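# Move the tote with yellow sponges from floor to desk

## Task

Pick up the tote that holds the two yellow sponges from the floor and put it on the desk standing upright. Both sponges have to finish fully inside the tote, with no part draped over its rim. The robot must not tip over or be left leaning, or the task fails. The result must stay in place on its own once the robot lets go; anything held up only by the robot does not count.

## Robot and tools

ROBOT. The robot is a Hello Robot Stretch 3 with a single arm. It has a two-wheeled base, a lift that slides up and down a mast, and a telescoping arm that reaches out to the robot's right. The arm cannot move forward, so to shift the gripper forward or back you drive the base. The base measures 0.33 m long by 0.34 m wide. It turns on the spot about the point midway between its wheels, 0.05 m behind its front edge. With the arm pulled in and the wrist folded, a turn sweeps a circle of radius 0.28 m. An unfolded, level gripper reaches beyond that circle.

FRAMES. In the base frame the origin is on the floor between the drive wheels, x points forward, y to the left and z up. hand_pose is reported in this frame, at the point where the closed fingertips meet. The odometry frame is the base frame as it was at the start. Heading is positive to the left, within -3.142 to 3.142.

execute_actions. Arguments: "actions", a list with either one action or none, and "cameras", a list drawn from head_camera, nav_camera, wrist_camera or all. Leaving cameras out, or giving null or ["all"], returns every camera; [] returns none. An empty actions list only reports state and images. One action may hold "base", "joints", "contact_limits", or a mix, and its motions start together.
- base: a single object with exactly one key. {"translate_m": d} drives straight by d metres, relative to where the base last reported itself; positive is forward, range -1 to 1. {"rotate_rad": d} turns in place by d radians, relative; positive is left (counter-clockwise seen from above), range -3.2 to 3.2. The base cannot drive sideways.
- joints: a dict of absolute targets by name, not offsets. lift_m is 0 to 1.1 m (arm height). arm_m is 0 to 0.52 m (extension). wrist_yaw_rad is -1.345 to 4.42; 0 points the gripper along the arm, positive swings it toward the front, and 3.0 folds it over the base. wrist_pitch_rad is -1.57 to 0.451; 0 is level and negative tips the fingertips down. wrist_roll_rad is -2.911 to 2.911; at 0 the fingers sit level and side by side. gripper_m is -0.089 to 0.179, with larger values meaning wider; the real fingertip gap is about 0.007 m less when nearly shut and 0.025 m less when fully open. head_pan_rad is -3.953 to 1.73; 0 faces forward, positive turns left and -1.57 looks along the arm. head_tilt_rad is -1.53 to 0.419; negative looks down. A joint or base you leave out may keep pushing toward its previous target. A bad key or an out-of-range number gets the whole call refused, and nothing moves. An action runs for at most 15 s.
- contact_limits: {"arm_m": effort} with effort from 1 to 100 percent. The arm stops with contact_stop when its effort reaches that level. Smaller values are gentler, but too small stops it immediately. The limit also caps how hard the arm holds until the next action.
If a result reports a stop, the rest of that reply's motion calls are skipped.

wait: {"seconds": 0 to 10}. Commands nothing new and then returns state and images.
zoom_image: {"camera": name, "region": [x0, y0, x1, y1]} in pixels of that camera's latest full image, measured from its top-left corner, no larger than 504 by 504. It gives a sharper close-up.
finished_scene: {"scene": n}. Ends the scene once the last command has been held; this cannot be reversed. Only call it when the tote is resting on the desk by itself.

RESULTS. base_status and joint_status tell how each motion ended. "done" for the base means the wheels turned the commanded amount, even if they slipped. "off_target" means it stopped short and may still be pushing. After contact_stop, time_out or torque_fault, the old target is dropped. The arm or lift goes slack after a contact_stop, and a slack lift may sink under a load. on_its_own covers what this call did not command, and its "held at" is a target, not a measured position. motor_effort is a percentage, with the peak in brackets; readings are noisy and carry fixed biases. An effort at rest outside its normal range suggests the joint is pushing on something or carrying weight. Positive wheel effort drives forward. lidar_m gives 12 distances in 30-degree sectors: the 1st is straight ahead, then they go counter-clockwise (4th left, 7th behind, 10th right). The scan plane is 0.17 m above the floor, so it sees table legs, not tabletops. "-" means nothing seen, and parts of the robot can hide some sectors. wrist_depth_mm (45 to 1000) and head_depth_mm (280 to 4000) are 7x7 grids of median depths. base_odometry comes only from the wheels. turned_by_wheels and turned_by_imu give the turn since the last result. base_tilt shows forward/right lean in degrees, with a bias of up to about 4 degrees. The head and nav cameras move with head pan and tilt; wrist_camera rides on the gripper. Calibration data is given in OpenCV form and may be slightly off.

GRIPPER. To grasp, command a width smaller than the object. To let go, open at least 0.02 past the width where the fingers touched. Neither the reading nor "done" proves you are holding anything.

SPEED. The base runs fast (0.30 m/s, 1.9 rad/s) only when stowed: lift_m below 0.30, arm_m below 0.03 and wrist_yaw_rad above 2.54. Otherwise it is limited to 0.10 m/s and 0.63 rad/s.

CAUTIONS. Fold or unfold the wrist only with lift_m between 0.32 and 0.95, wrist_pitch_rad at -0.4 and roll near 0; once folded, the lift may go down to 0.25. With yaw below -0.4, keep pitch at -0.5 or lower. Pushing the arm against something solid with the gripper above roughly 0.45 m can tip the robot, and so can a second push after a contact stop. Driving while gripping or hooking something fixed, or snagging furniture (especially when reversing), can also tip it. If base_tilt shows a lean, back out in small steps, free the gripper, and lower the lift to about 0.2. The wrist, head and base have no contact stop. Long hard pushing on the wrist can switch its servo off for 10 s. Avoid dropping the tote, spilling the sponges, slamming, or pushing hard. Loose objects may get nudged now and then. The robot keeps its last command while you think.

Each tool is called after ">>>" by a JSON object that holds its "fn" and its "kwargs".

## Session

I'll start by looking at the current state.

>>> {"fn": "execute_actions", "kwargs": {"actions": []}}

Scene clock: 0.00 s.
base_odometry: x=+0.000 y=+0.000 heading=+0.000 (m, m, rad; odometry frame)
turned_by_wheels: +0.000 (rad since the last result)
turned_by_imu: +0.000 (rad since the last result)
base_tilt: forward=+3.0 right=+0.4 (deg)
lidar_m: 2.06 1.57 1.84 2.02 1.99 1.61 2.19 2.13 2.44 1.66 1.74 1.90
head_depth_mm: 1936 2422 2456 2456 2445 2443 2359 / 1911 2461 2424 2385 2386 2360 2294 / 1889 2314 2299 2266 2246 2231 2201 / 1884 2221 2178 2150 2136 2107 2088 / 1868 2104 2082 2056 2051 2015 1996 / 1846 2019 1979 1969 1951 1931 1349 / 1814 1923 1904 1890 1866 1831 1281
base_status: not commanded
joint_positions: lift_m=+0.520 arm_m=-0.002 wrist_yaw_rad=+3.042 wrist_pitch_rad=-0.511 wrist_roll_rad=-0.004 gripper_m=+0.037 head_pan_rad=-0.014 head_tilt_rad=-0.022
joint_status: not commanded
motor_effort: left_wheel=+0 right_wheel=+0 lift_m=+39 arm_m=+1 wrist_yaw_rad=+0 wrist_pitch_rad=+5 wrist_roll_rad=+0 gripper_m=+1 head_pan_rad=-1 head_tilt_rad=+3 (%)
hand_pose: x=-0.0001 y=+0.0674 z=+0.5120 quat_wxyz=(+0.213, +0.691, +0.145, +0.676) (m; base frame)
wrist_depth_mm: - - - - - - - / - - - - - - - / - - - - - - - / - - 974 951 963 924 933 / 880 841 839 817 813 787 774 / 744 728 724 696 661 689 665 / 644 633 - 638 615 607 599
pictures: head_camera (sideways: a quarter turn clockwise sets it upright), nav_camera (sideways: a quarter turn counterclockwise sets it upright), wrist_camera
Images, in order (width x height): head_camera 896x504, nav_camera 672x504, wrist_camera 644x364.

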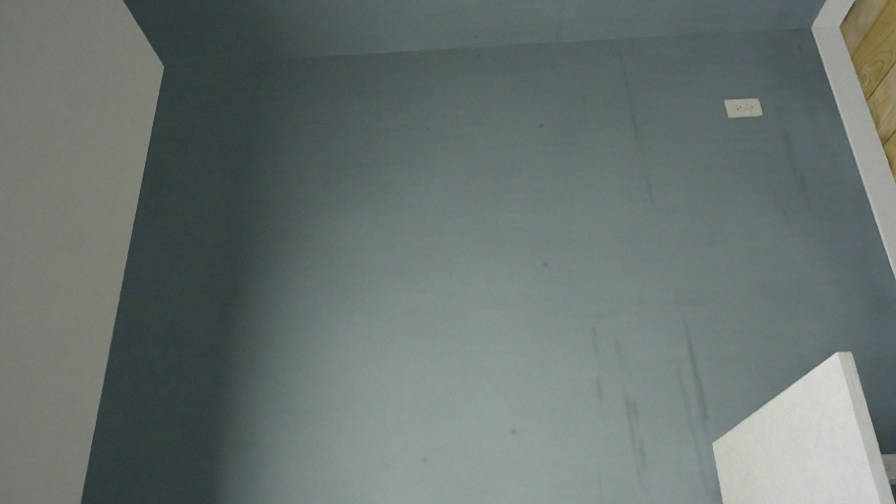

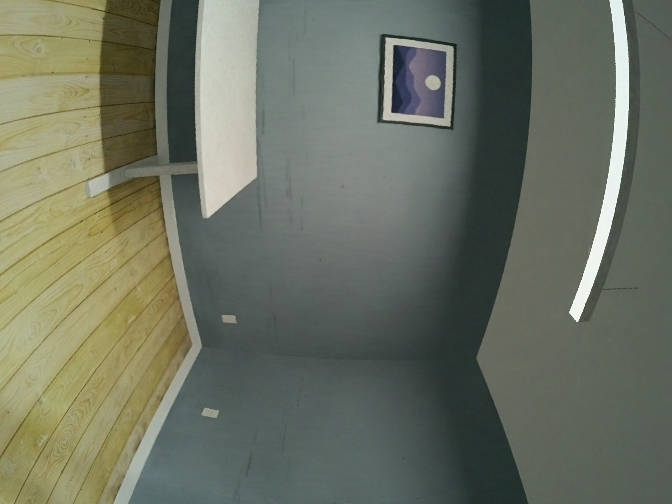

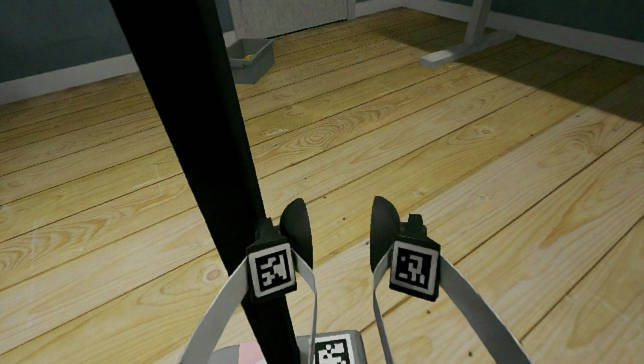

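>>> {"fn": "execute_actions", "kwargs": {"actions": [{"joints": {"head_pan_rad": 1.5, "head_tilt_rad": -0.6}}], "cameras": ["head_camera", "nav_camera"]}}

Scene clock: 6.10 s.
base_odometry: x=+0.000 y=+0.000 heading=+0.000 (m, m, rad; odometry frame)
turned_by_wheels: +0.000 (rad since the last result)
turned_by_imu: +0.001 (rad since the last result)
base_tilt: forward=+3.0 right=+0.4 (deg)
lidar_m: 2.06 1.57 1.84 2.01 1.99 1.61 2.19 2.13 2.45 1.65 1.74 1.90
head_depth_mm: 2246 2444 2577 2442 1880 1535 1291 / 2196 2414 2627 2480 1903 1553 1304 / 2067 2241 2441 2515 1925 1567 1305 / 1937 2103 2287 2418 1934 1568 1321 / 1841 1993 2145 2316 1912 1585 1323 / 1759 1888 2026 2221 1855 1594 1325 / 1677 1796 1925 2092 1979 1602 1368
base_status: not commanded
joint_positions: lift_m=+0.520 arm_m=-0.002 wrist_yaw_rad=+3.042 wrist_pitch_rad=-0.511 wrist_roll_rad=-0.004 gripper_m=+0.037 head_pan_rad=+1.493 head_tilt_rad=-0.592
joint_status: all done
motor_effort: left_wheel=+0(0) right_wheel=+0(0) lift_m=+39(39) arm_m=+1(0) wrist_yaw_rad=+0(0) wrist_pitch_rad=+5(5) wrist_roll_rad=+0(0) gripper_m=+1(1) head_pan_rad=+2(32) head_tilt_rad=-4(40) (%)
hand_pose: x=-0.0001 y=+0.0674 z=+0.5120 quat_wxyz=(+0.213, +0.691, +0.145, +0.676) (m; base frame)
wrist_depth_mm: - - - - - - - / - - - - - - - / - - - - - - - / - - 971 975 959 936 884 / 867 840 822 808 814 781 778 / 728 726 724 694 661 682 666 / 632 631 - 640 613 594 590
pictures: head_camera (sideways: a quarter turn clockwise sets it upright), nav_camera (sideways: a quarter turn counterclockwise sets it upright)
camera_calibration (this result's frames):
head_camera: T_world_to_cam=[[-0.0866334, -0.521512, -0.848834, 1.12197], [-0.995323, 0.081857, 0.0512925, -0.057686], [0.0427334, 0.849308, -0.526165, 0.643789], [0, 0, 0, 1]] pos_world=[0.0122728, 0.0430687, 1.29407]
nav_camera: T_world_to_cam=[[0.00813611, 0.566203, 0.824226, -1.03641], [0.999965, -0.00613427, -0.00565693, 0.05393], [0.00185305, 0.824243, -0.566233, 0.689104], [0, 0, 0, 1]] pos_world=[-0.0467727, 0.0191618, 1.24474]
Images, in order (width x height): head_camera 896x504, nav_camera 672x504.

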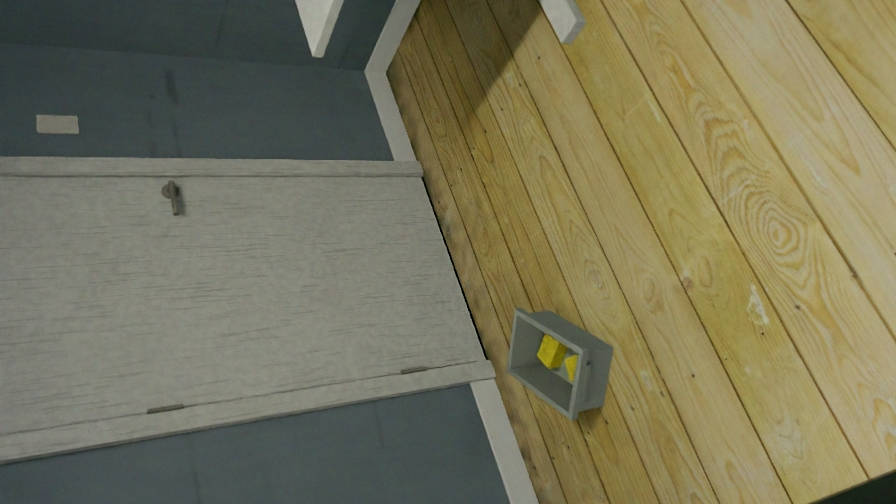

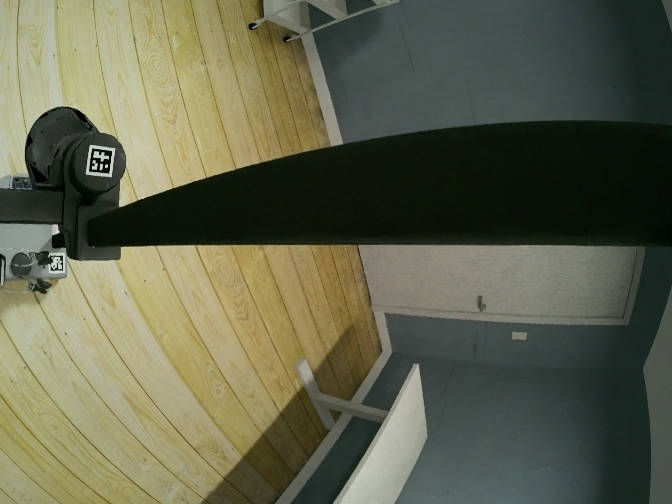

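>>> {"fn": "zoom_image", "kwargs": {"camera": "head_camera", "region": [470, 280, 650, 440]}}

Region (470, 280, 650, 440) of head_camera's 896x504 image, scaled by 2.800, with more detail than that image has.

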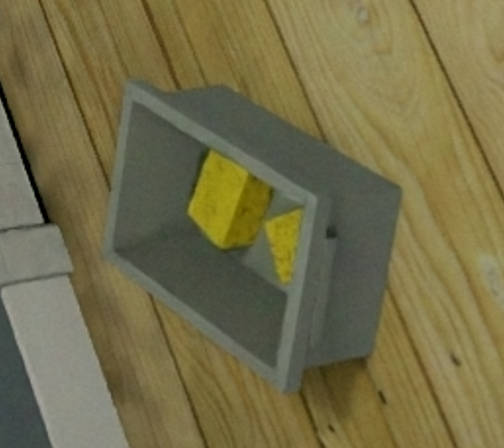

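>>> {"fn": "execute_actions", "kwargs": {"actions": [{"base": {"rotate_rad": -1.76}, "joints": {"lift_m": 0.27, "wrist_pitch_rad": -0.4, "head_pan_rad": -2.9, "head_tilt_rad": -0.7}}], "cameras": ["head_camera", "nav_camera"]}}

Scene clock: 111.33 s.
base_odometry: x=+0.000 y=+0.000 heading=-1.760 (m, m, rad; odometry frame)
turned_by_wheels: -1.760 (rad since the last result)
turned_by_imu: -1.767 (rad since the last result)
base_tilt: forward=+3.1 right=+0.4 (deg)
lidar_m: 1.66 1.75 1.82 2.18 2.01 1.84 2.11 1.96 1.61 2.32 2.13 2.15
head_depth_mm: 2047 2281 2551 2105 1706 1422 1227 / 1964 2170 2438 2148 1719 1428 1226 / 1887 2103 2353 2157 1728 1449 1237 / 1819 2001 2219 2059 1744 1447 1248 / 1744 1921 2161 2197 1756 1458 1253 / 1709 1861 2060 2171 1765 1466 1261 / 1638 1782 1970 2129 1781 1471 1260
base_status: done
joint_positions: lift_m=+0.270 arm_m=-0.002 wrist_yaw_rad=+3.042 wrist_pitch_rad=-0.420 wrist_roll_rad=-0.004 gripper_m=+0.037 head_pan_rad=-2.893 head_tilt_rad=-0.692
joint_status: all done
motor_effort: left_wheel=+2(9) right_wheel=-2(6) lift_m=+29(35) arm_m=+1(0) wrist_yaw_rad=+0(0) wrist_pitch_rad=+8(8) wrist_roll_rad=+0(0) gripper_m=+0(1) head_pan_rad=-3(34) head_tilt_rad=-4(19) (%)
hand_pose: x=+0.0011 y=+0.0798 z=+0.2825 quat_wxyz=(+0.182, +0.696, +0.113, +0.685) (m; base frame)
wrist_depth_mm: - - - - - - - / - - - - - - - / 962 937 880 866 860 845 790 / 730 694 681 679 663 643 634 / 587 579 - 550 559 532 520 / 490 506 - - 438 448 446 / 432 - - - 397 393 388
pictures: head_camera (sideways: a quarter turn clockwise sets it upright), nav_camera (sideways: a quarter turn counterclockwise sets it upright)
camera_calibration (this result's frames):
head_camera: T_world_to_cam=[[0.600957, 0.105204, -0.792327, 1.04411], [0.236624, -0.970281, 0.0506396, -0.0643444], [-0.763452, -0.217916, -0.607991, 0.755163], [0, 0, 0, 1]] pos_world=[-0.0357071, -0.00771469, 1.28966]
nav_camera: T_world_to_cam=[[-0.615572, -0.193238, 0.764023, -0.954127], [-0.313868, 0.949381, -0.0127636, 0.0711953], [-0.722882, -0.247659, -0.645063, 0.796074], [0, 0, 0, 1]] pos_world=[0.0104798, -0.0548102, 1.2434]
Images, in order (width x height): head_camera 896x504, nav_camera 672x504.

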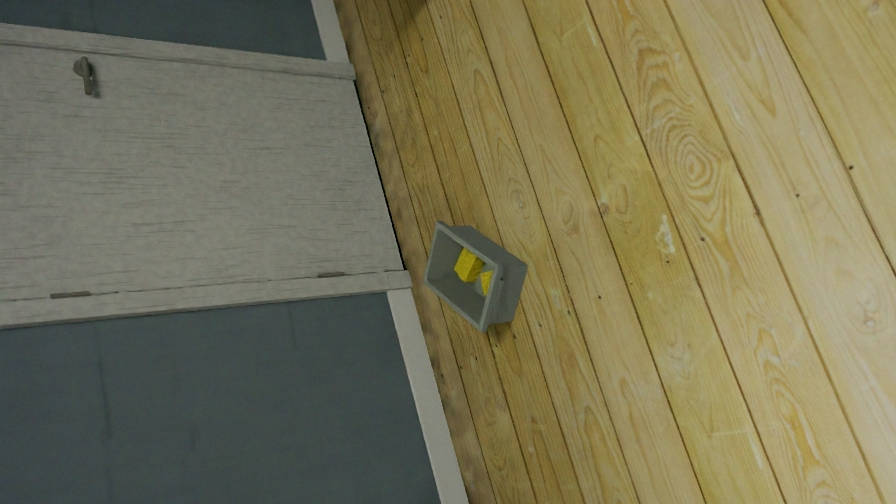

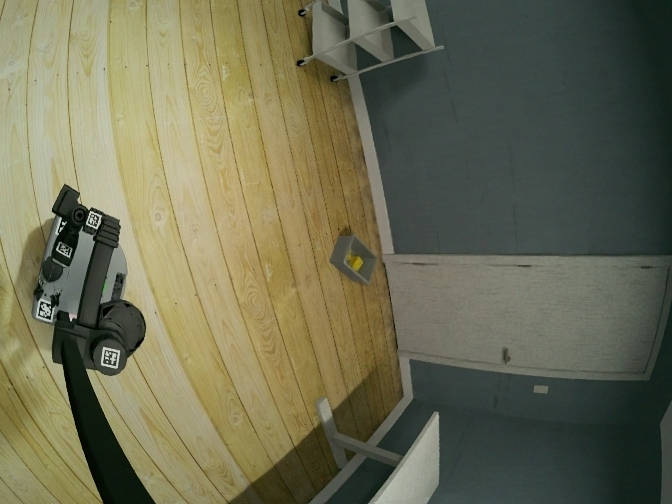

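>>> {"fn": "execute_actions", "kwargs": {"actions": [{"base": {"translate_m": -1.0}, "joints": {"head_pan_rad": -2.3, "head_tilt_rad": -1.05}}], "cameras": ["head_camera", "nav_camera"]}}

Scene clock: 125.13 s.
base_odometry: x=+0.188 y=+0.982 heading=-1.760 (m, m, rad; odometry frame)
turned_by_wheels: +0.000 (rad since the last result)
turned_by_imu: -0.001 (rad since the last result)
base_tilt: forward=+3.0 right=+0.4 (deg)
lidar_m: 2.65 2.34 2.31 1.38 1.41 0.97 1.26 1.15 1.19 1.47 2.74 2.75
head_depth_mm: 1059 1249 1486 1515 1346 1213 - / 1088 1268 1513 1519 1354 1222 - / 1119 1315 1592 1464 1341 1230 - / 1146 1339 1616 1536 1348 1249 - / 1162 1364 1635 1536 1370 1235 1155 / 1180 1396 1663 1556 1368 1242 1128 / 1199 1426 1689 1560 1383 1242 1126
base_status: done
joint_positions: lift_m=+0.270 arm_m=-0.002 wrist_yaw_rad=+3.042 wrist_pitch_rad=-0.420 wrist_roll_rad=-0.004 gripper_m=+0.037 head_pan_rad=-2.307 head_tilt_rad=-1.038
joint_status: all done
motor_effort: left_wheel=+2(6) right_wheel=-1(8) lift_m=+30(30) arm_m=+0(0) wrist_yaw_rad=+0(0) wrist_pitch_rad=+8(8) wrist_roll_rad=+0(0) gripper_m=+1(1) head_pan_rad=+2(27) head_tilt_rad=-8(33) (%)
hand_pose: x=+0.0011 y=+0.0799 z=+0.2826 quat_wxyz=(+0.182, +0.696, +0.113, +0.685) (m; base frame)
wrist_depth_mm: - - - - - - - / - - - - - - - / 979 940 898 873 846 806 792 / 724 706 688 682 671 636 629 / 592 578 - 557 560 529 521 / 483 498 - - 434 448 443 / 439 - - - 401 393 386
pictures: head_camera (sideways: a quarter turn clockwise sets it upright), nav_camera (sideways: a quarter turn counterclockwise sets it upright)
camera_calibration (this result's frames):
head_camera: T_world_to_cam=[[0.598399, 0.592457, -0.539364, 0.714489], [0.722868, -0.689548, 0.0445641, -0.0593793], [-0.345515, -0.416556, -0.840893, 1.0555], [0, 0, 0, 1]] pos_world=[-0.0199368, -0.0245755, 1.27558]
nav_camera: T_world_to_cam=[[-0.553996, -0.665194, 0.500604, -0.611274], [-0.781079, 0.623391, -0.0360345, 0.10433], [-0.288102, -0.410975, -0.864926, 1.07932], [0, 0, 0, 1]] pos_world=[0.0538, -0.0280832, 1.24329]
Images, in order (width x height): head_camera 896x504, nav_camera 672x504.

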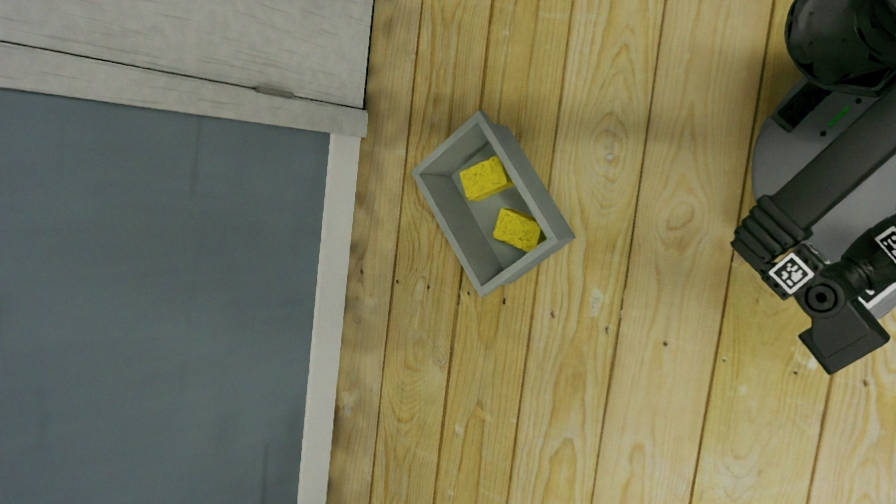

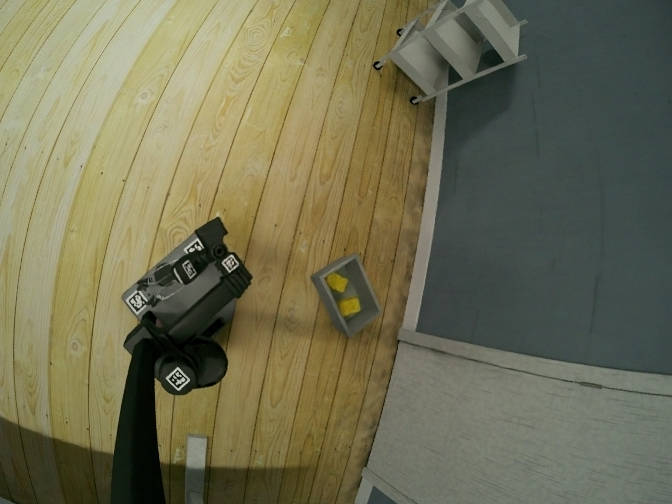

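>>> {"fn": "zoom_image", "kwargs": {"camera": "head_camera", "region": [390, 90, 610, 310]}}

Region (390, 90, 610, 310) of head_camera's 896x504 image, scaled by 2.291, with more detail than that image has.

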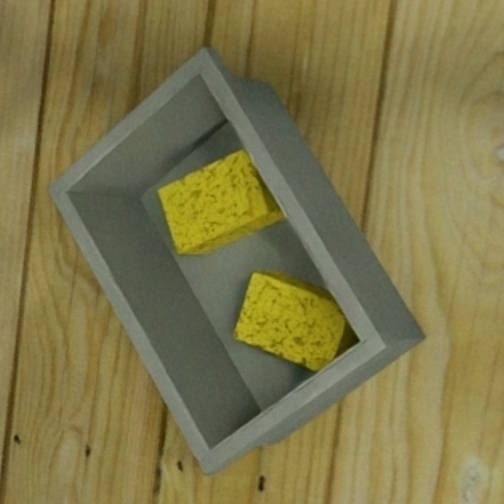

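>>> {"fn": "execute_actions", "kwargs": {"actions": [{"base": {"translate_m": -0.2}, "joints": {"lift_m": 0.34, "head_pan_rad": -1.6, "head_tilt_rad": -1.15}}], "cameras": []}}

>>> {"fn": "execute_actions", "kwargs": {"actions": [{"base": {"rotate_rad": -0.6}, "joints": {"wrist_yaw_rad": 1.98, "arm_m": 0.25, "gripper_m": 0.09}}], "cameras": []}}

>>> {"fn": "execute_actions", "kwargs": {"actions": [{"joints": {"wrist_pitch_rad": -1.55, "arm_m": 0.3}}]}}

Scene clock: 244.77 s.
base_odometry: x=+0.225 y=+1.179 heading=-1.760 (m, m, rad; odometry frame)
turned_by_wheels: +0.000 (rad since the last result)
turned_by_imu: +0.001 (rad since the last result)
base_tilt: forward=+3.0 right=+0.4 (deg)
lidar_m: 2.84 2.53 1.43 1.40 0.83 1.30 1.08 0.99 1.03 1.29 1.52 2.89
head_depth_mm: 1184 1355 1524 1418 1269 1185 1116 / 1304 1508 1573 1427 1279 1222 - / 1451 1686 1582 1432 1306 1230 - / 1637 1760 1584 1440 1308 1230 1104 / 1757 1801 1610 1440 1313 1206 1115 / 1775 1778 1606 1450 1319 1210 1118 / 1530 1786 1606 1452 1322 1213 1121
base_status: done
joint_positions: lift_m=+0.340 arm_m=-0.002 wrist_yaw_rad=+3.042 wrist_pitch_rad=-0.419 wrist_roll_rad=-0.004 gripper_m=+0.037 head_pan_rad=-1.606 head_tilt_rad=-1.136
joint_status: all done
motor_effort: left_wheel=+2(9) right_wheel=-2(8) lift_m=+47(48) arm_m=+0(0) wrist_yaw_rad=+0(0) wrist_pitch_rad=+8(8) wrist_roll_rad=+0(0) gripper_m=+1(1) head_pan_rad=+2(29) head_tilt_rad=-8(22) (%)
hand_pose: x=+0.0011 y=+0.0799 z=+0.3520 quat_wxyz=(+0.182, +0.696, +0.113, +0.685) (m; base frame)
wrist_depth_mm: 934 - - - - - - / 991 - - - - - - / - - - - - 955 939 / 791 832 808 808 773 778 734 / 663 648 - 643 649 632 612 / 576 564 567 549 513 536 521 / 491 506 - - 467 458 460
pictures: none
No camera images: the call's "cameras" was empty. Leave "cameras" out to get every camera's image.

Scene clock: 247.83 s.
base_odometry: x=+0.225 y=+1.179 heading=-2.360 (m, m, rad; odometry frame)
turned_by_wheels: -0.600 (rad since the last result)
turned_by_imu: -0.603 (rad since the last result)
base_tilt: forward=+3.0 right=+0.4 (deg)
lidar_m: 2.88 2.85 2.53 2.34 1.43 0.83 0.83 1.12 0.99 0.99 1.23 1.51
head_depth_mm: 962 1138 1402 1410 1294 1187 1116 / 989 1172 1444 1424 1306 1207 - / 1033 1241 1515 1468 1309 1216 - / 1063 1280 1527 1393 1288 1213 1108 / 1101 1328 1559 1443 1307 1206 1111 / 1126 1378 1589 1446 1320 1211 1113 / 1174 1440 1610 1456 1317 1203 1121
base_status: done
joint_positions: lift_m=+0.340 arm_m=+0.250 wrist_yaw_rad=+1.982 wrist_pitch_rad=-0.419 wrist_roll_rad=-0.004 gripper_m=+0.090 head_pan_rad=-1.606 head_tilt_rad=-1.136
joint_status: all done
motor_effort: left_wheel=+2(5) right_wheel=-2(4) lift_m=+47(47) arm_m=+4(5) wrist_yaw_rad=-2(3) wrist_pitch_rad=+8(8) wrist_roll_rad=+0(0) gripper_m=+2(80) head_pan_rad=+2(2) head_tilt_rad=-8(8) (%)
hand_pose: x=+0.1842 y=-0.3052 z=+0.3520 quat_wxyz=(+0.503, +0.658, -0.254, +0.499) (m; base frame)
wrist_depth_mm: - - - - - - - / - - - - - - - / - - - - 978 956 918 / 846 854 810 798 785 760 735 / 684 671 686 648 644 634 611 / 573 561 535 549 536 525 519 / 494 490 482 478 468 460 453
pictures: none
No camera images: the call's "cameras" was empty. Leave "cameras" out to get every camera's image.

Scene clock: 249.30 s.
base_odometry: x=+0.225 y=+1.179 heading=-2.360 (m, m, rad; odometry frame)
turned_by_wheels: +0.000 (rad since the last result)
turned_by_imu: +0.000 (rad since the last result)
base_tilt: forward=+3.1 right=+0.4 (deg)
lidar_m: 2.86 2.84 2.53 2.33 1.43 0.83 0.83 1.12 0.99 0.99 1.23 1.51
head_depth_mm: 964 1142 1393 1419 1290 1188 1108 / 990 1173 1445 1419 1305 1202 - / 1036 1234 1505 1488 1297 1213 - / 1066 1287 1535 1418 1299 1213 1103 / 1098 1340 1561 1444 1312 1207 1116 / 1131 1384 1575 1447 1315 1209 1117 / 1163 1430 1609 1457 1317 1212 1122
base_status: not commanded
joint_positions: lift_m=+0.340 arm_m=+0.300 wrist_yaw_rad=+1.982 wrist_pitch_rad=-1.543 wrist_roll_rad=-0.004 gripper_m=+0.090 head_pan_rad=-1.606 head_tilt_rad=-1.136
joint_status: all done
motor_effort: left_wheel=+1(2) right_wheel=-1(1) lift_m=+47(47) arm_m=+4(1) wrist_yaw_rad=-2(2) wrist_pitch_rad=-3(7) wrist_roll_rad=+0(0) gripper_m=+0(2) head_pan_rad=+2(2) head_tilt_rad=-8(7) (%)
hand_pose: x=-0.0369 y=-0.4517 z=+0.2216 quat_wxyz=(+0.690, +0.694, +0.136, +0.155) (m; base frame)
wrist_depth_mm: - 356 353 346 342 256 240 / - 364 363 357 350 350 300 / - 376 377 367 325 319 304 / 389 386 380 382 373 375 306 / 403 400 398 393 389 349 307 / 415 411 414 405 399 360 310 / 435 430 427 422 411 307 288
pictures: head_camera (sideways: a quarter turn clockwise sets it upright), nav_camera (sideways: a quarter turn counterclockwise sets it upright), wrist_camera
camera_calibration (this result's frames):
head_camera: T_world_to_cam=[[0.0773421, 0.887671, -0.453937, 0.606388], [0.996977, -0.0654823, 0.0418154, -0.0574672], [0.00739346, -0.455799, -0.890052, 1.11723], [0, 0, 0, 1]] pos_world=[0.00213401, -0.0328023, 1.27206]
nav_camera: T_world_to_cam=[[0.00363122, -0.910727, 0.412993, -0.500557], [-0.998852, -0.0230306, -0.0420044, 0.113426], [0.047766, -0.412366, -0.909765, 1.13553], [0, 0, 0, 1]] pos_world=[0.0608736, 0.0149954, 1.24456]
wrist_camera: T_world_to_cam=[[0.374641, -0.927049, -0.0149693, -0.398651], [-0.910017, -0.370754, 0.185502, -0.215525], [-0.177519, -0.0558744, -0.98253, 0.35272], [0, 0, 0, 1]] pos_world=[0.0158342, -0.429768, 0.380571]
Images, in order (width x height): head_camera 896x504, nav_camera 672x504, wrist_camera 644x364.

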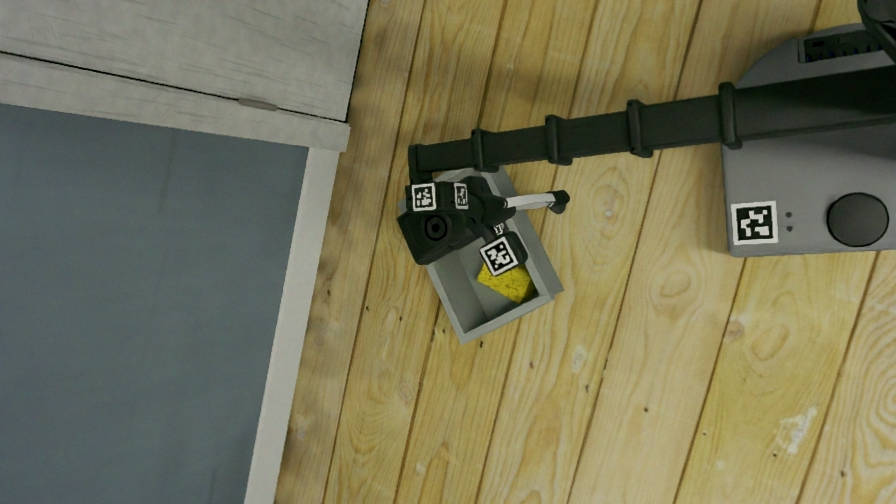

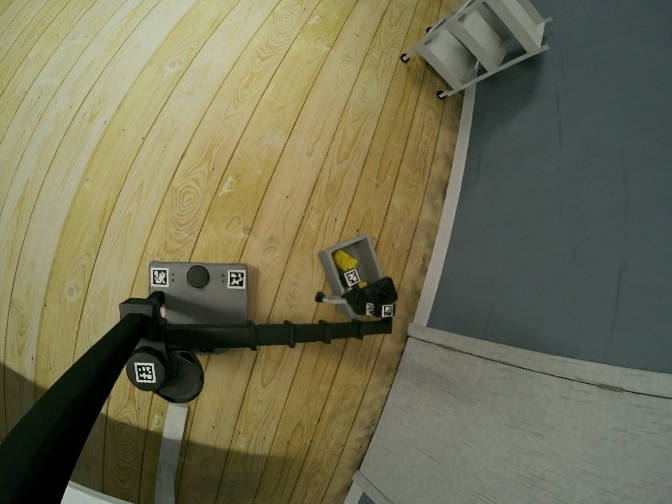

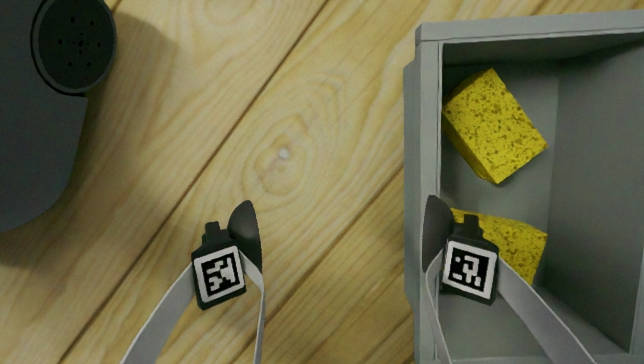

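>>> {"fn": "execute_actions", "kwargs": {"actions": [{"joints": {"arm_m": 0.383, "lift_m": 0.29}}], "cameras": ["wrist_camera", "head_camera"]}}

Scene clock: 285.43 s.
base_odometry: x=+0.225 y=+1.179 heading=-2.360 (m, m, rad; odometry frame)
turned_by_wheels: +0.000 (rad since the last result)
turned_by_imu: +0.001 (rad since the last result)
base_tilt: forward=+3.0 right=+0.5 (deg)
lidar_m: 2.87 2.84 2.53 2.34 1.43 0.83 0.83 1.12 0.99 0.99 1.22 1.52
head_depth_mm: 962 1145 1395 1412 1294 1187 1115 / 991 1167 1445 1421 1301 1214 - / 1034 1241 1494 1387 1304 1213 - / 1066 1288 1543 1360 1301 1214 1100 / 1096 1327 1554 1444 1313 1209 1115 / 1138 1381 1581 1448 1320 1207 1116 / 1169 1436 1607 1464 1321 1216 1119
base_status: not commanded
joint_positions: lift_m=+0.290 arm_m=+0.383 wrist_yaw_rad=+1.982 wrist_pitch_rad=-1.544 wrist_roll_rad=-0.004 gripper_m=+0.090 head_pan_rad=-1.606 head_tilt_rad=-1.136
joint_status: all done
motor_effort: left_wheel=+2(2) right_wheel=-1(2) lift_m=+29(44) arm_m=+5(4) wrist_yaw_rad=-2(3) wrist_pitch_rad=-3(3) wrist_roll_rad=+0(0) gripper_m=+1(1) head_pan_rad=+2(2) head_tilt_rad=-9(7) (%)
hand_pose: x=-0.0370 y=-0.5347 z=+0.1722 quat_wxyz=(+0.690, +0.693, +0.136, +0.155) (m; base frame)
wrist_depth_mm: 308 308 306 302 271 284 208 / 321 316 316 308 266 299 210 / 330 328 323 321 276 279 211 / 340 337 334 329 324 319 224 / 349 348 345 342 292 294 228 / 363 359 357 349 329 290 243 / 378 372 367 360 268 259 232
pictures: head_camera (sideways: a quarter turn clockwise sets it upright), wrist_camera
camera_calibration (this result's frames):
head_camera: T_world_to_cam=[[0.0773422, 0.887671, -0.453937, 0.606388], [0.996977, -0.0654824, 0.0418154, -0.0574672], [0.0073934, -0.455799, -0.890052, 1.11723], [0, 0, 0, 1]] pos_world=[0.00213401, -0.0328023, 1.27206]
wrist_camera: T_world_to_cam=[[0.374636, -0.927051, -0.0149606, -0.476336], [-0.909963, -0.370729, 0.185816, -0.237257], [-0.177808, -0.0559998, -0.982471, 0.29947], [0, 0, 0, 1]] pos_world=[0.0158055, -0.512775, 0.331181]
Images, in order (width x height): head_camera 896x504, wrist_camera 644x364.

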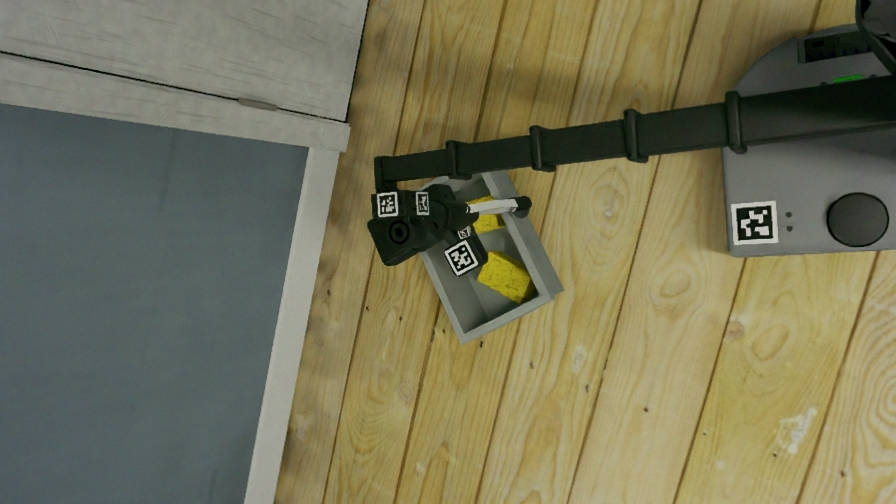

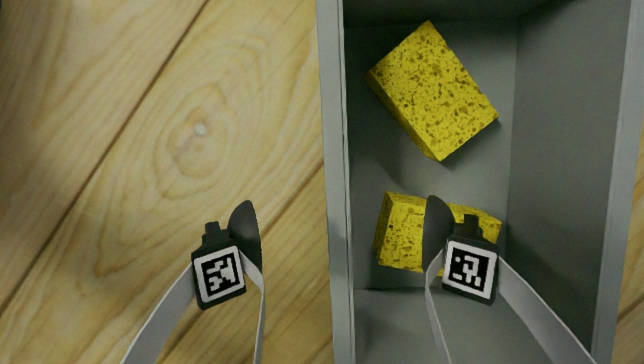

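>>> {"fn": "execute_actions", "kwargs": {"actions": [{"joints": {"arm_m": 0.388, "lift_m": 0.206}}], "cameras": ["wrist_camera", "head_camera"]}}

Scene clock: 316.73 s.
base_odometry: x=+0.225 y=+1.179 heading=-2.360 (m, m, rad; odometry frame)
turned_by_wheels: +0.000 (rad since the last result)
turned_by_imu: +0.001 (rad since the last result)
base_tilt: forward=+3.0 right=+0.4 (deg)
lidar_m: 2.87 2.85 2.53 2.34 1.43 0.83 0.83 1.12 0.99 0.99 1.23 1.52
head_depth_mm: 961 1142 1397 1415 1298 1190 1115 / 990 1166 1451 1424 1301 1204 - / 1037 1247 1511 1456 1302 1210 - / 1066 1284 1536 1412 1288 1209 1104 / 1099 1329 1563 1446 1306 1203 1110 / 1128 1376 1589 1453 1322 1212 1118 / 1162 1431 1610 1460 1332 1209 1121
base_status: not commanded
joint_positions: lift_m=+0.206 arm_m=+0.388 wrist_yaw_rad=+1.982 wrist_pitch_rad=-1.544 wrist_roll_rad=-0.004 gripper_m=+0.090 head_pan_rad=-1.606 head_tilt_rad=-1.136
joint_status: all done
motor_effort: left_wheel=+2(2) right_wheel=-1(2) lift_m=+29(33) arm_m=+4(1) wrist_yaw_rad=-2(2) wrist_pitch_rad=-3(3) wrist_roll_rad=+0(0) gripper_m=+1(0) head_pan_rad=+2(2) head_tilt_rad=-8(8) (%)
hand_pose: x=-0.0370 y=-0.5397 z=+0.0882 quat_wxyz=(+0.690, +0.693, +0.137, +0.155) (m; base frame)
wrist_depth_mm: 230 228 227 221 181 181 203 / 237 236 234 227 184 183 205 / 245 245 239 233 233 188 206 / 252 249 247 240 240 239 209 / 260 258 255 249 245 245 211 / 269 266 266 258 210 206 211 / 281 276 274 262 252 234 205
pictures: head_camera (sideways: a quarter turn clockwise sets it upright), wrist_camera
camera_calibration (this result's frames):
head_camera: T_world_to_cam=[[0.0773422, 0.887671, -0.453937, 0.606388], [0.996977, -0.0654824, 0.0418154, -0.0574672], [0.0073934, -0.455799, -0.890052, 1.11723], [0, 0, 0, 1]] pos_world=[0.00213401, -0.0328023, 1.27206]
wrist_camera: T_world_to_cam=[[0.374636, -0.927051, -0.0149602, -0.482234], [-0.90996, -0.370728, 0.185832, -0.223511], [-0.177822, -0.056006, -0.982468, 0.216669], [0, 0, 0, 1]] pos_world=[0.0158041, -0.517783, 0.247191]
Images, in order (width x height): head_camera 896x504, wrist_camera 644x364.

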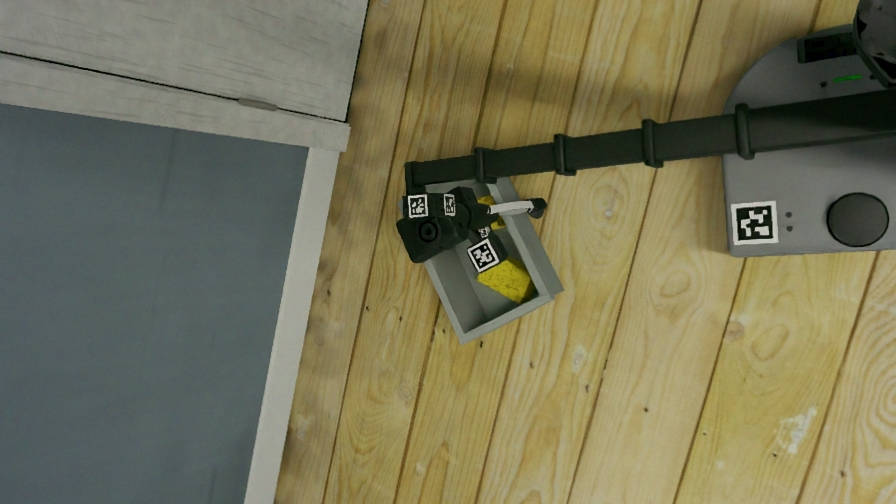

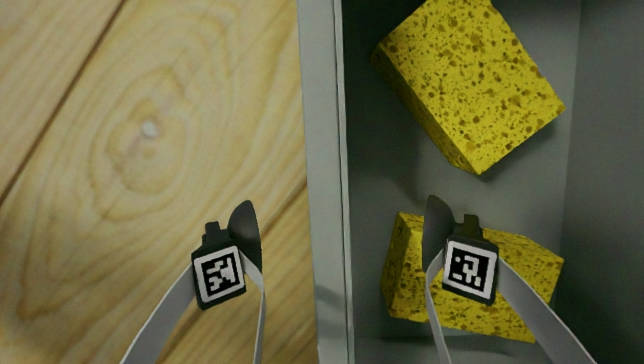

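>>> {"fn": "execute_actions", "kwargs": {"actions": [{"joints": {"gripper_m": -0.03}}], "cameras": ["wrist_camera", "head_camera"]}}

Scene clock: 322.30 s.
base_odometry: x=+0.225 y=+1.179 heading=-2.360 (m, m, rad; odometry frame)
turned_by_wheels: +0.000 (rad since the last result)
turned_by_imu: +0.001 (rad since the last result)
base_tilt: forward=+3.0 right=+0.5 (deg)
lidar_m: 2.86 2.85 2.53 2.34 1.42 0.83 0.83 1.12 0.99 0.99 1.22 1.51
head_depth_mm: 960 1133 1399 1414 1296 1185 1115 / 992 1174 1445 1417 1305 1207 - / 1037 1240 1519 1452 1307 1208 - / 1062 1289 1538 1398 1294 1215 1108 / 1100 1333 1548 1450 1306 1206 1116 / 1131 1387 1583 1449 1317 1210 1117 / 1170 1431 1619 1441 1322 1214 1119
base_status: not commanded
joint_positions: lift_m=+0.206 arm_m=+0.388 wrist_yaw_rad=+1.982 wrist_pitch_rad=-1.544 wrist_roll_rad=-0.004 gripper_m=-0.029 head_pan_rad=-1.606 head_tilt_rad=-1.136
joint_status: all done
motor_effort: left_wheel=+2(2) right_wheel=-1(2) lift_m=+32(31) arm_m=+3(3) wrist_yaw_rad=-2(2) wrist_pitch_rad=-3(3) wrist_roll_rad=+0(0) gripper_m=-16(91) head_pan_rad=+2(2) head_tilt_rad=-6(8) (%)
hand_pose: x=-0.0371 y=-0.5398 z=+0.0882 quat_wxyz=(+0.690, +0.693, +0.137, +0.155) (m; base frame)
wrist_depth_mm: 230 229 226 219 178 178 206 / 236 235 233 226 184 181 208 / 243 243 240 230 230 187 201 / 252 250 248 239 238 238 212 / 259 258 257 124 215 240 213 / 267 266 263 130 209 205 208 / 278 275 273 268 253 210 218
pictures: head_camera (sideways: a quarter turn clockwise sets it upright), wrist_camera
camera_calibration (this result's frames):
head_camera: T_world_to_cam=[[0.0773421, 0.887671, -0.453937, 0.606387], [0.996977, -0.0654823, 0.0418154, -0.0574672], [0.00739347, -0.455799, -0.890052, 1.11723], [0, 0, 0, 1]] pos_world=[0.00213401, -0.0328023, 1.27206]
wrist_camera: T_world_to_cam=[[0.374638, -0.927051, -0.0149563, -0.482248], [-0.909935, -0.370721, 0.185968, -0.223544], [-0.177946, -0.0560612, -0.982442, 0.216548], [0, 0, 0, 1]] pos_world=[0.0157916, -0.517801, 0.247105]
Images, in order (width x height): head_camera 896x504, wrist_camera 644x364.

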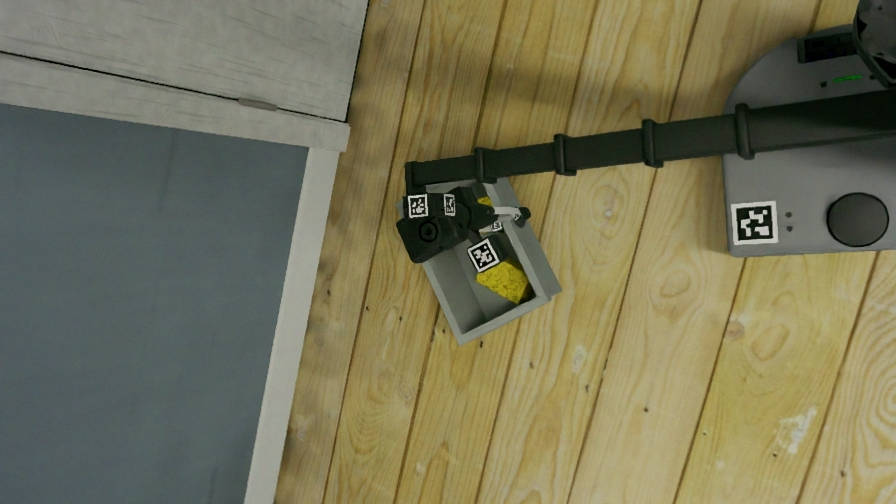

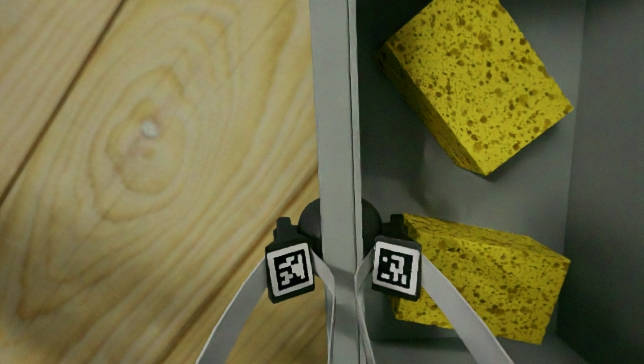

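>>> {"fn": "execute_actions", "kwargs": {"actions": [{"joints": {"gripper_m": -0.055}}], "cameras": ["wrist_camera"]}}

>>> {"fn": "execute_actions", "kwargs": {"actions": [{"joints": {"lift_m": 0.26}}]}}

Scene clock: 331.23 s.
base_odometry: x=+0.225 y=+1.179 heading=-2.360 (m, m, rad; odometry frame)
turned_by_wheels: +0.000 (rad since the last result)
turned_by_imu: +0.001 (rad since the last result)
base_tilt: forward=+3.1 right=+0.5 (deg)
lidar_m: 2.87 2.84 2.52 2.34 1.43 0.83 0.83 1.12 0.99 0.99 1.22 1.51
head_depth_mm: 961 1143 1399 1422 1297 1187 1112 / 991 1170 1448 1422 1302 1205 - / 1038 1239 1513 1447 1302 1213 - / 1064 1280 1530 1405 1287 1210 1102 / 1098 1329 1553 1440 1313 1197 1116 / 1133 1374 1586 1453 1321 1206 1119 / 1166 1438 1623 1454 1323 1218 1121
base_status: not commanded
joint_positions: lift_m=+0.206 arm_m=+0.388 wrist_yaw_rad=+1.982 wrist_pitch_rad=-1.544 wrist_roll_rad=-0.004 gripper_m=-0.054 head_pan_rad=-1.606 head_tilt_rad=-1.136
joint_status: all done
motor_effort: left_wheel=+1(1) right_wheel=-2(2) lift_m=+32(32) arm_m=+4(4) wrist_yaw_rad=-2(2) wrist_pitch_rad=-3(3) wrist_roll_rad=+0(0) gripper_m=-26(100) head_pan_rad=+2(2) head_tilt_rad=-8(8) (%)
hand_pose: x=-0.0371 y=-0.5398 z=+0.0882 quat_wxyz=(+0.690, +0.693, +0.137, +0.155) (m; base frame)
wrist_depth_mm: 229 228 226 218 179 179 207 / 236 235 235 225 185 182 206 / 243 242 241 232 230 187 200 / 253 249 247 238 241 238 213 / 261 257 255 124 214 241 214 / 269 265 264 130 208 204 207 / 277 276 274 269 252 211 218
pictures: wrist_camera
camera_calibration (this result's frames):
wrist_camera: T_world_to_cam=[[0.374639, -0.92705, -0.0149562, -0.482248], [-0.909935, -0.370722, 0.185968, -0.223544], [-0.177946, -0.0560615, -0.982442, 0.216546], [0, 0, 0, 1]] pos_world=[0.0157915, -0.517801, 0.247103]
Images, in order (width x height): wrist_camera 644x364.

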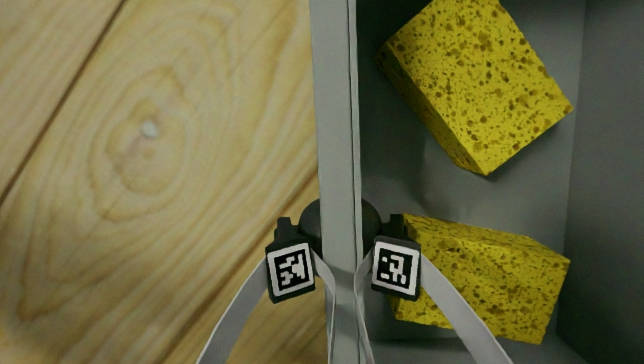

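Scene clock: 332.57 s.
base_odometry: x=+0.225 y=+1.179 heading=-2.360 (m, m, rad; odometry frame)
turned_by_wheels: +0.000 (rad since the last result)
turned_by_imu: +0.000 (rad since the last result)
base_tilt: forward=+2.9 right=+0.4 (deg)
lidar_m: 2.87 2.84 2.53 2.34 1.43 0.83 0.83 1.12 0.60 0.49 1.22 1.51
head_depth_mm: 959 1138 1391 1423 1301 1191 1114 / 989 1166 1446 1420 1300 1211 - / 1038 1248 1519 1354 1281 1205 - / 1065 1287 1537 1352 1278 1215 1105 / 1101 1338 1559 1447 1302 1209 1116 / 1134 1387 1579 1448 1327 1213 1113 / 1170 1442 1604 1455 1324 1214 1123
base_status: not commanded
joint_positions: lift_m=+0.260 arm_m=+0.388 wrist_yaw_rad=+1.982 wrist_pitch_rad=-1.544 wrist_roll_rad=-0.004 gripper_m=-0.047 head_pan_rad=-1.606 head_tilt_rad=-1.136
joint_status: all done
on_its_own: gripper_m is held at -0.049, not at your -0.055, by its stall guard, which is still easing
motor_effort: left_wheel=+1(2) right_wheel=-1(2) lift_m=+52(53) arm_m=+3(4) wrist_yaw_rad=-2(2) wrist_pitch_rad=-3(3) wrist_roll_rad=+0(0) gripper_m=-24(25) head_pan_rad=+2(3) head_tilt_rad=-7(8) (%)
hand_pose: x=-0.0371 y=-0.5398 z=+0.1414 quat_wxyz=(+0.690, +0.693, +0.137, +0.155) (m; base frame)
wrist_depth_mm: 281 278 278 115 202 249 191 / 288 288 285 119 206 245 193 / 298 298 294 123 217 248 196 / 309 305 303 128 268 260 196 / 317 318 311 128 254 256 199 / 328 324 324 132 234 255 201 / 342 337 331 150 266 250 212
pictures: head_camera (sideways: a quarter turn clockwise sets it upright), nav_camera (sideways: a quarter turn counterclockwise sets it upright), wrist_camera
camera_calibration (this result's frames):
head_camera: T_world_to_cam=[[0.0773421, 0.887671, -0.453937, 0.606387], [0.996977, -0.0654823, 0.0418154, -0.0574672], [0.00739347, -0.455799, -0.890052, 1.11723], [0, 0, 0, 1]] pos_world=[0.00213401, -0.0328023, 1.27206]
nav_camera: T_world_to_cam=[[0.00363122, -0.910727, 0.412992, -0.500556], [-0.998852, -0.0230306, -0.0420045, 0.113426], [0.0477661, -0.412366, -0.909765, 1.13553], [0, 0, 0, 1]] pos_world=[0.0608736, 0.0149954, 1.24456]
wrist_camera: T_world_to_cam=[[0.374632, -0.927053, -0.0149565, -0.481454], [-0.909937, -0.370716, 0.185968, -0.233447], [-0.177946, -0.05606, -0.982442, 0.268879], [0, 0, 0, 1]] pos_world=[0.0157917, -0.517803, 0.30037]
Images, in order (width x height): head_camera 896x504, nav_camera 672x504, wrist_camera 644x364.

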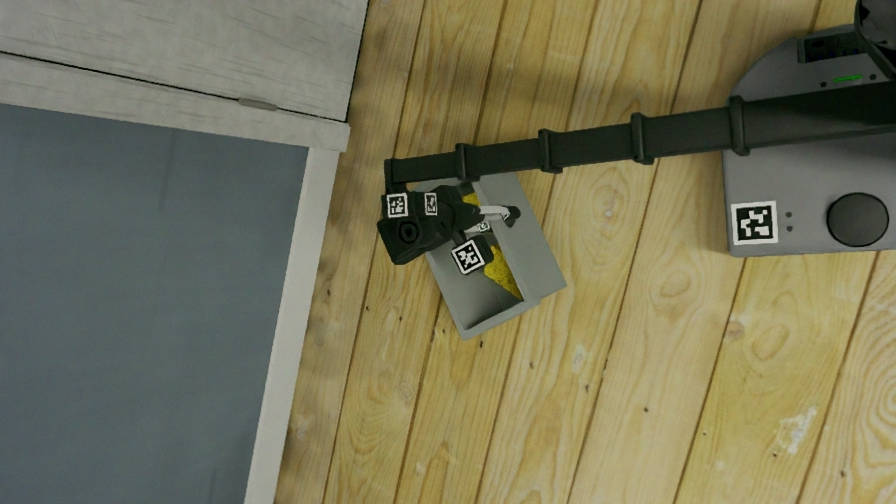

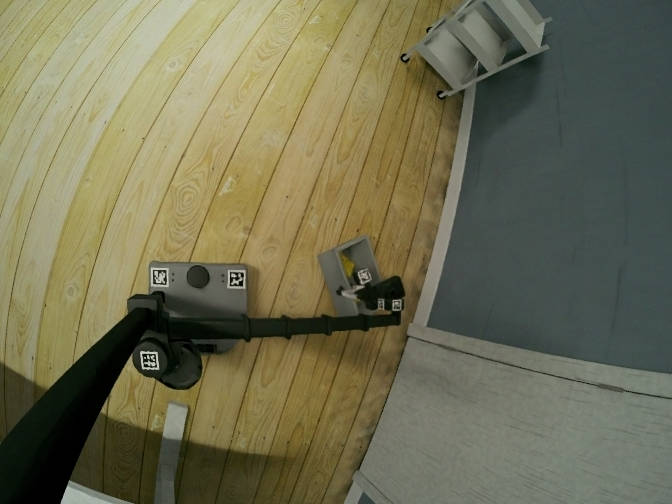

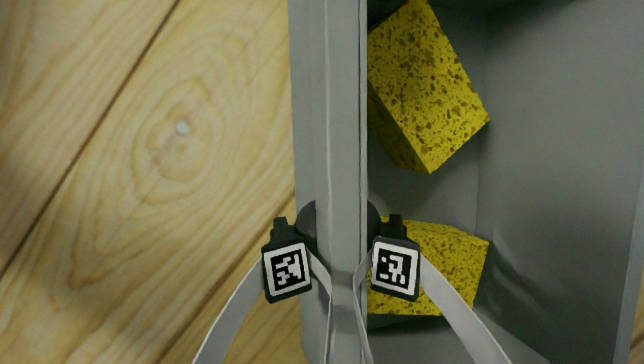

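>>> {"fn": "execute_actions", "kwargs": {"actions": [], "cameras": ["wrist_camera"]}}

Scene clock: 353.40 s.
base_odometry: x=+0.225 y=+1.179 heading=-2.360 (m, m, rad; odometry frame)
turned_by_wheels: +0.000 (rad since the last result)
turned_by_imu: +0.001 (rad since the last result)
base_tilt: forward=+3.0 right=+0.4 (deg)
lidar_m: 2.87 2.84 2.51 2.34 1.43 0.83 0.83 1.12 0.60 0.49 1.23 1.51
head_depth_mm: 962 1138 1394 1417 1293 1189 1113 / 987 1166 1448 1425 1295 1203 - / 1036 1244 1508 1352 1286 1208 - / 1064 1285 1528 1348 1275 1214 1101 / 1100 1333 1554 1434 1304 1204 1113 / 1139 1381 1578 1452 1318 1205 1120 / 1168 1427 1612 1457 1327 1213 1119
base_status: not commanded
joint_positions: lift_m=+0.260 arm_m=+0.388 wrist_yaw_rad=+1.982 wrist_pitch_rad=-1.544 wrist_roll_rad=-0.004 gripper_m=-0.035 head_pan_rad=-1.606 head_tilt_rad=-1.136
joint_status: all done
on_its_own: gripper_m is held at -0.036, not at your -0.055, by its stall guard, which is not easing now
motor_effort: left_wheel=+1(2) right_wheel=-1(2) lift_m=+52(53) arm_m=+4(4) wrist_yaw_rad=-1(2) wrist_pitch_rad=-3(3) wrist_roll_rad=+0(0) gripper_m=-20(25) head_pan_rad=+2(3) head_tilt_rad=-8(8) (%)
hand_pose: x=-0.0371 y=-0.5398 z=+0.1414 quat_wxyz=(+0.690, +0.693, +0.137, +0.155) (m; base frame)
wrist_depth_mm: 281 279 277 116 202 249 192 / 288 290 287 120 205 244 193 / 300 294 293 125 217 246 195 / 307 303 303 130 269 260 198 / 316 314 310 128 252 255 198 / 328 324 324 133 236 258 208 / 343 338 332 151 265 253 212
pictures: wrist_camera
camera_calibration (this result's frames):
wrist_camera: T_world_to_cam=[[0.374626, -0.927055, -0.0149566, -0.481455], [-0.90994, -0.37071, 0.185968, -0.233445], [-0.177947, -0.0560587, -0.982442, 0.268885], [0, 0, 0, 1]] pos_world=[0.0157919, -0.517803, 0.300376]
Images, in order (width x height): wrist_camera 644x364.

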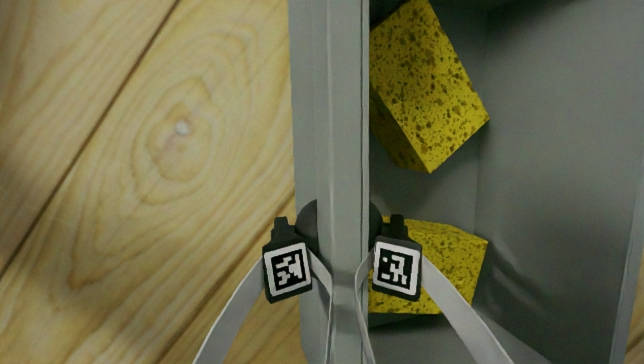

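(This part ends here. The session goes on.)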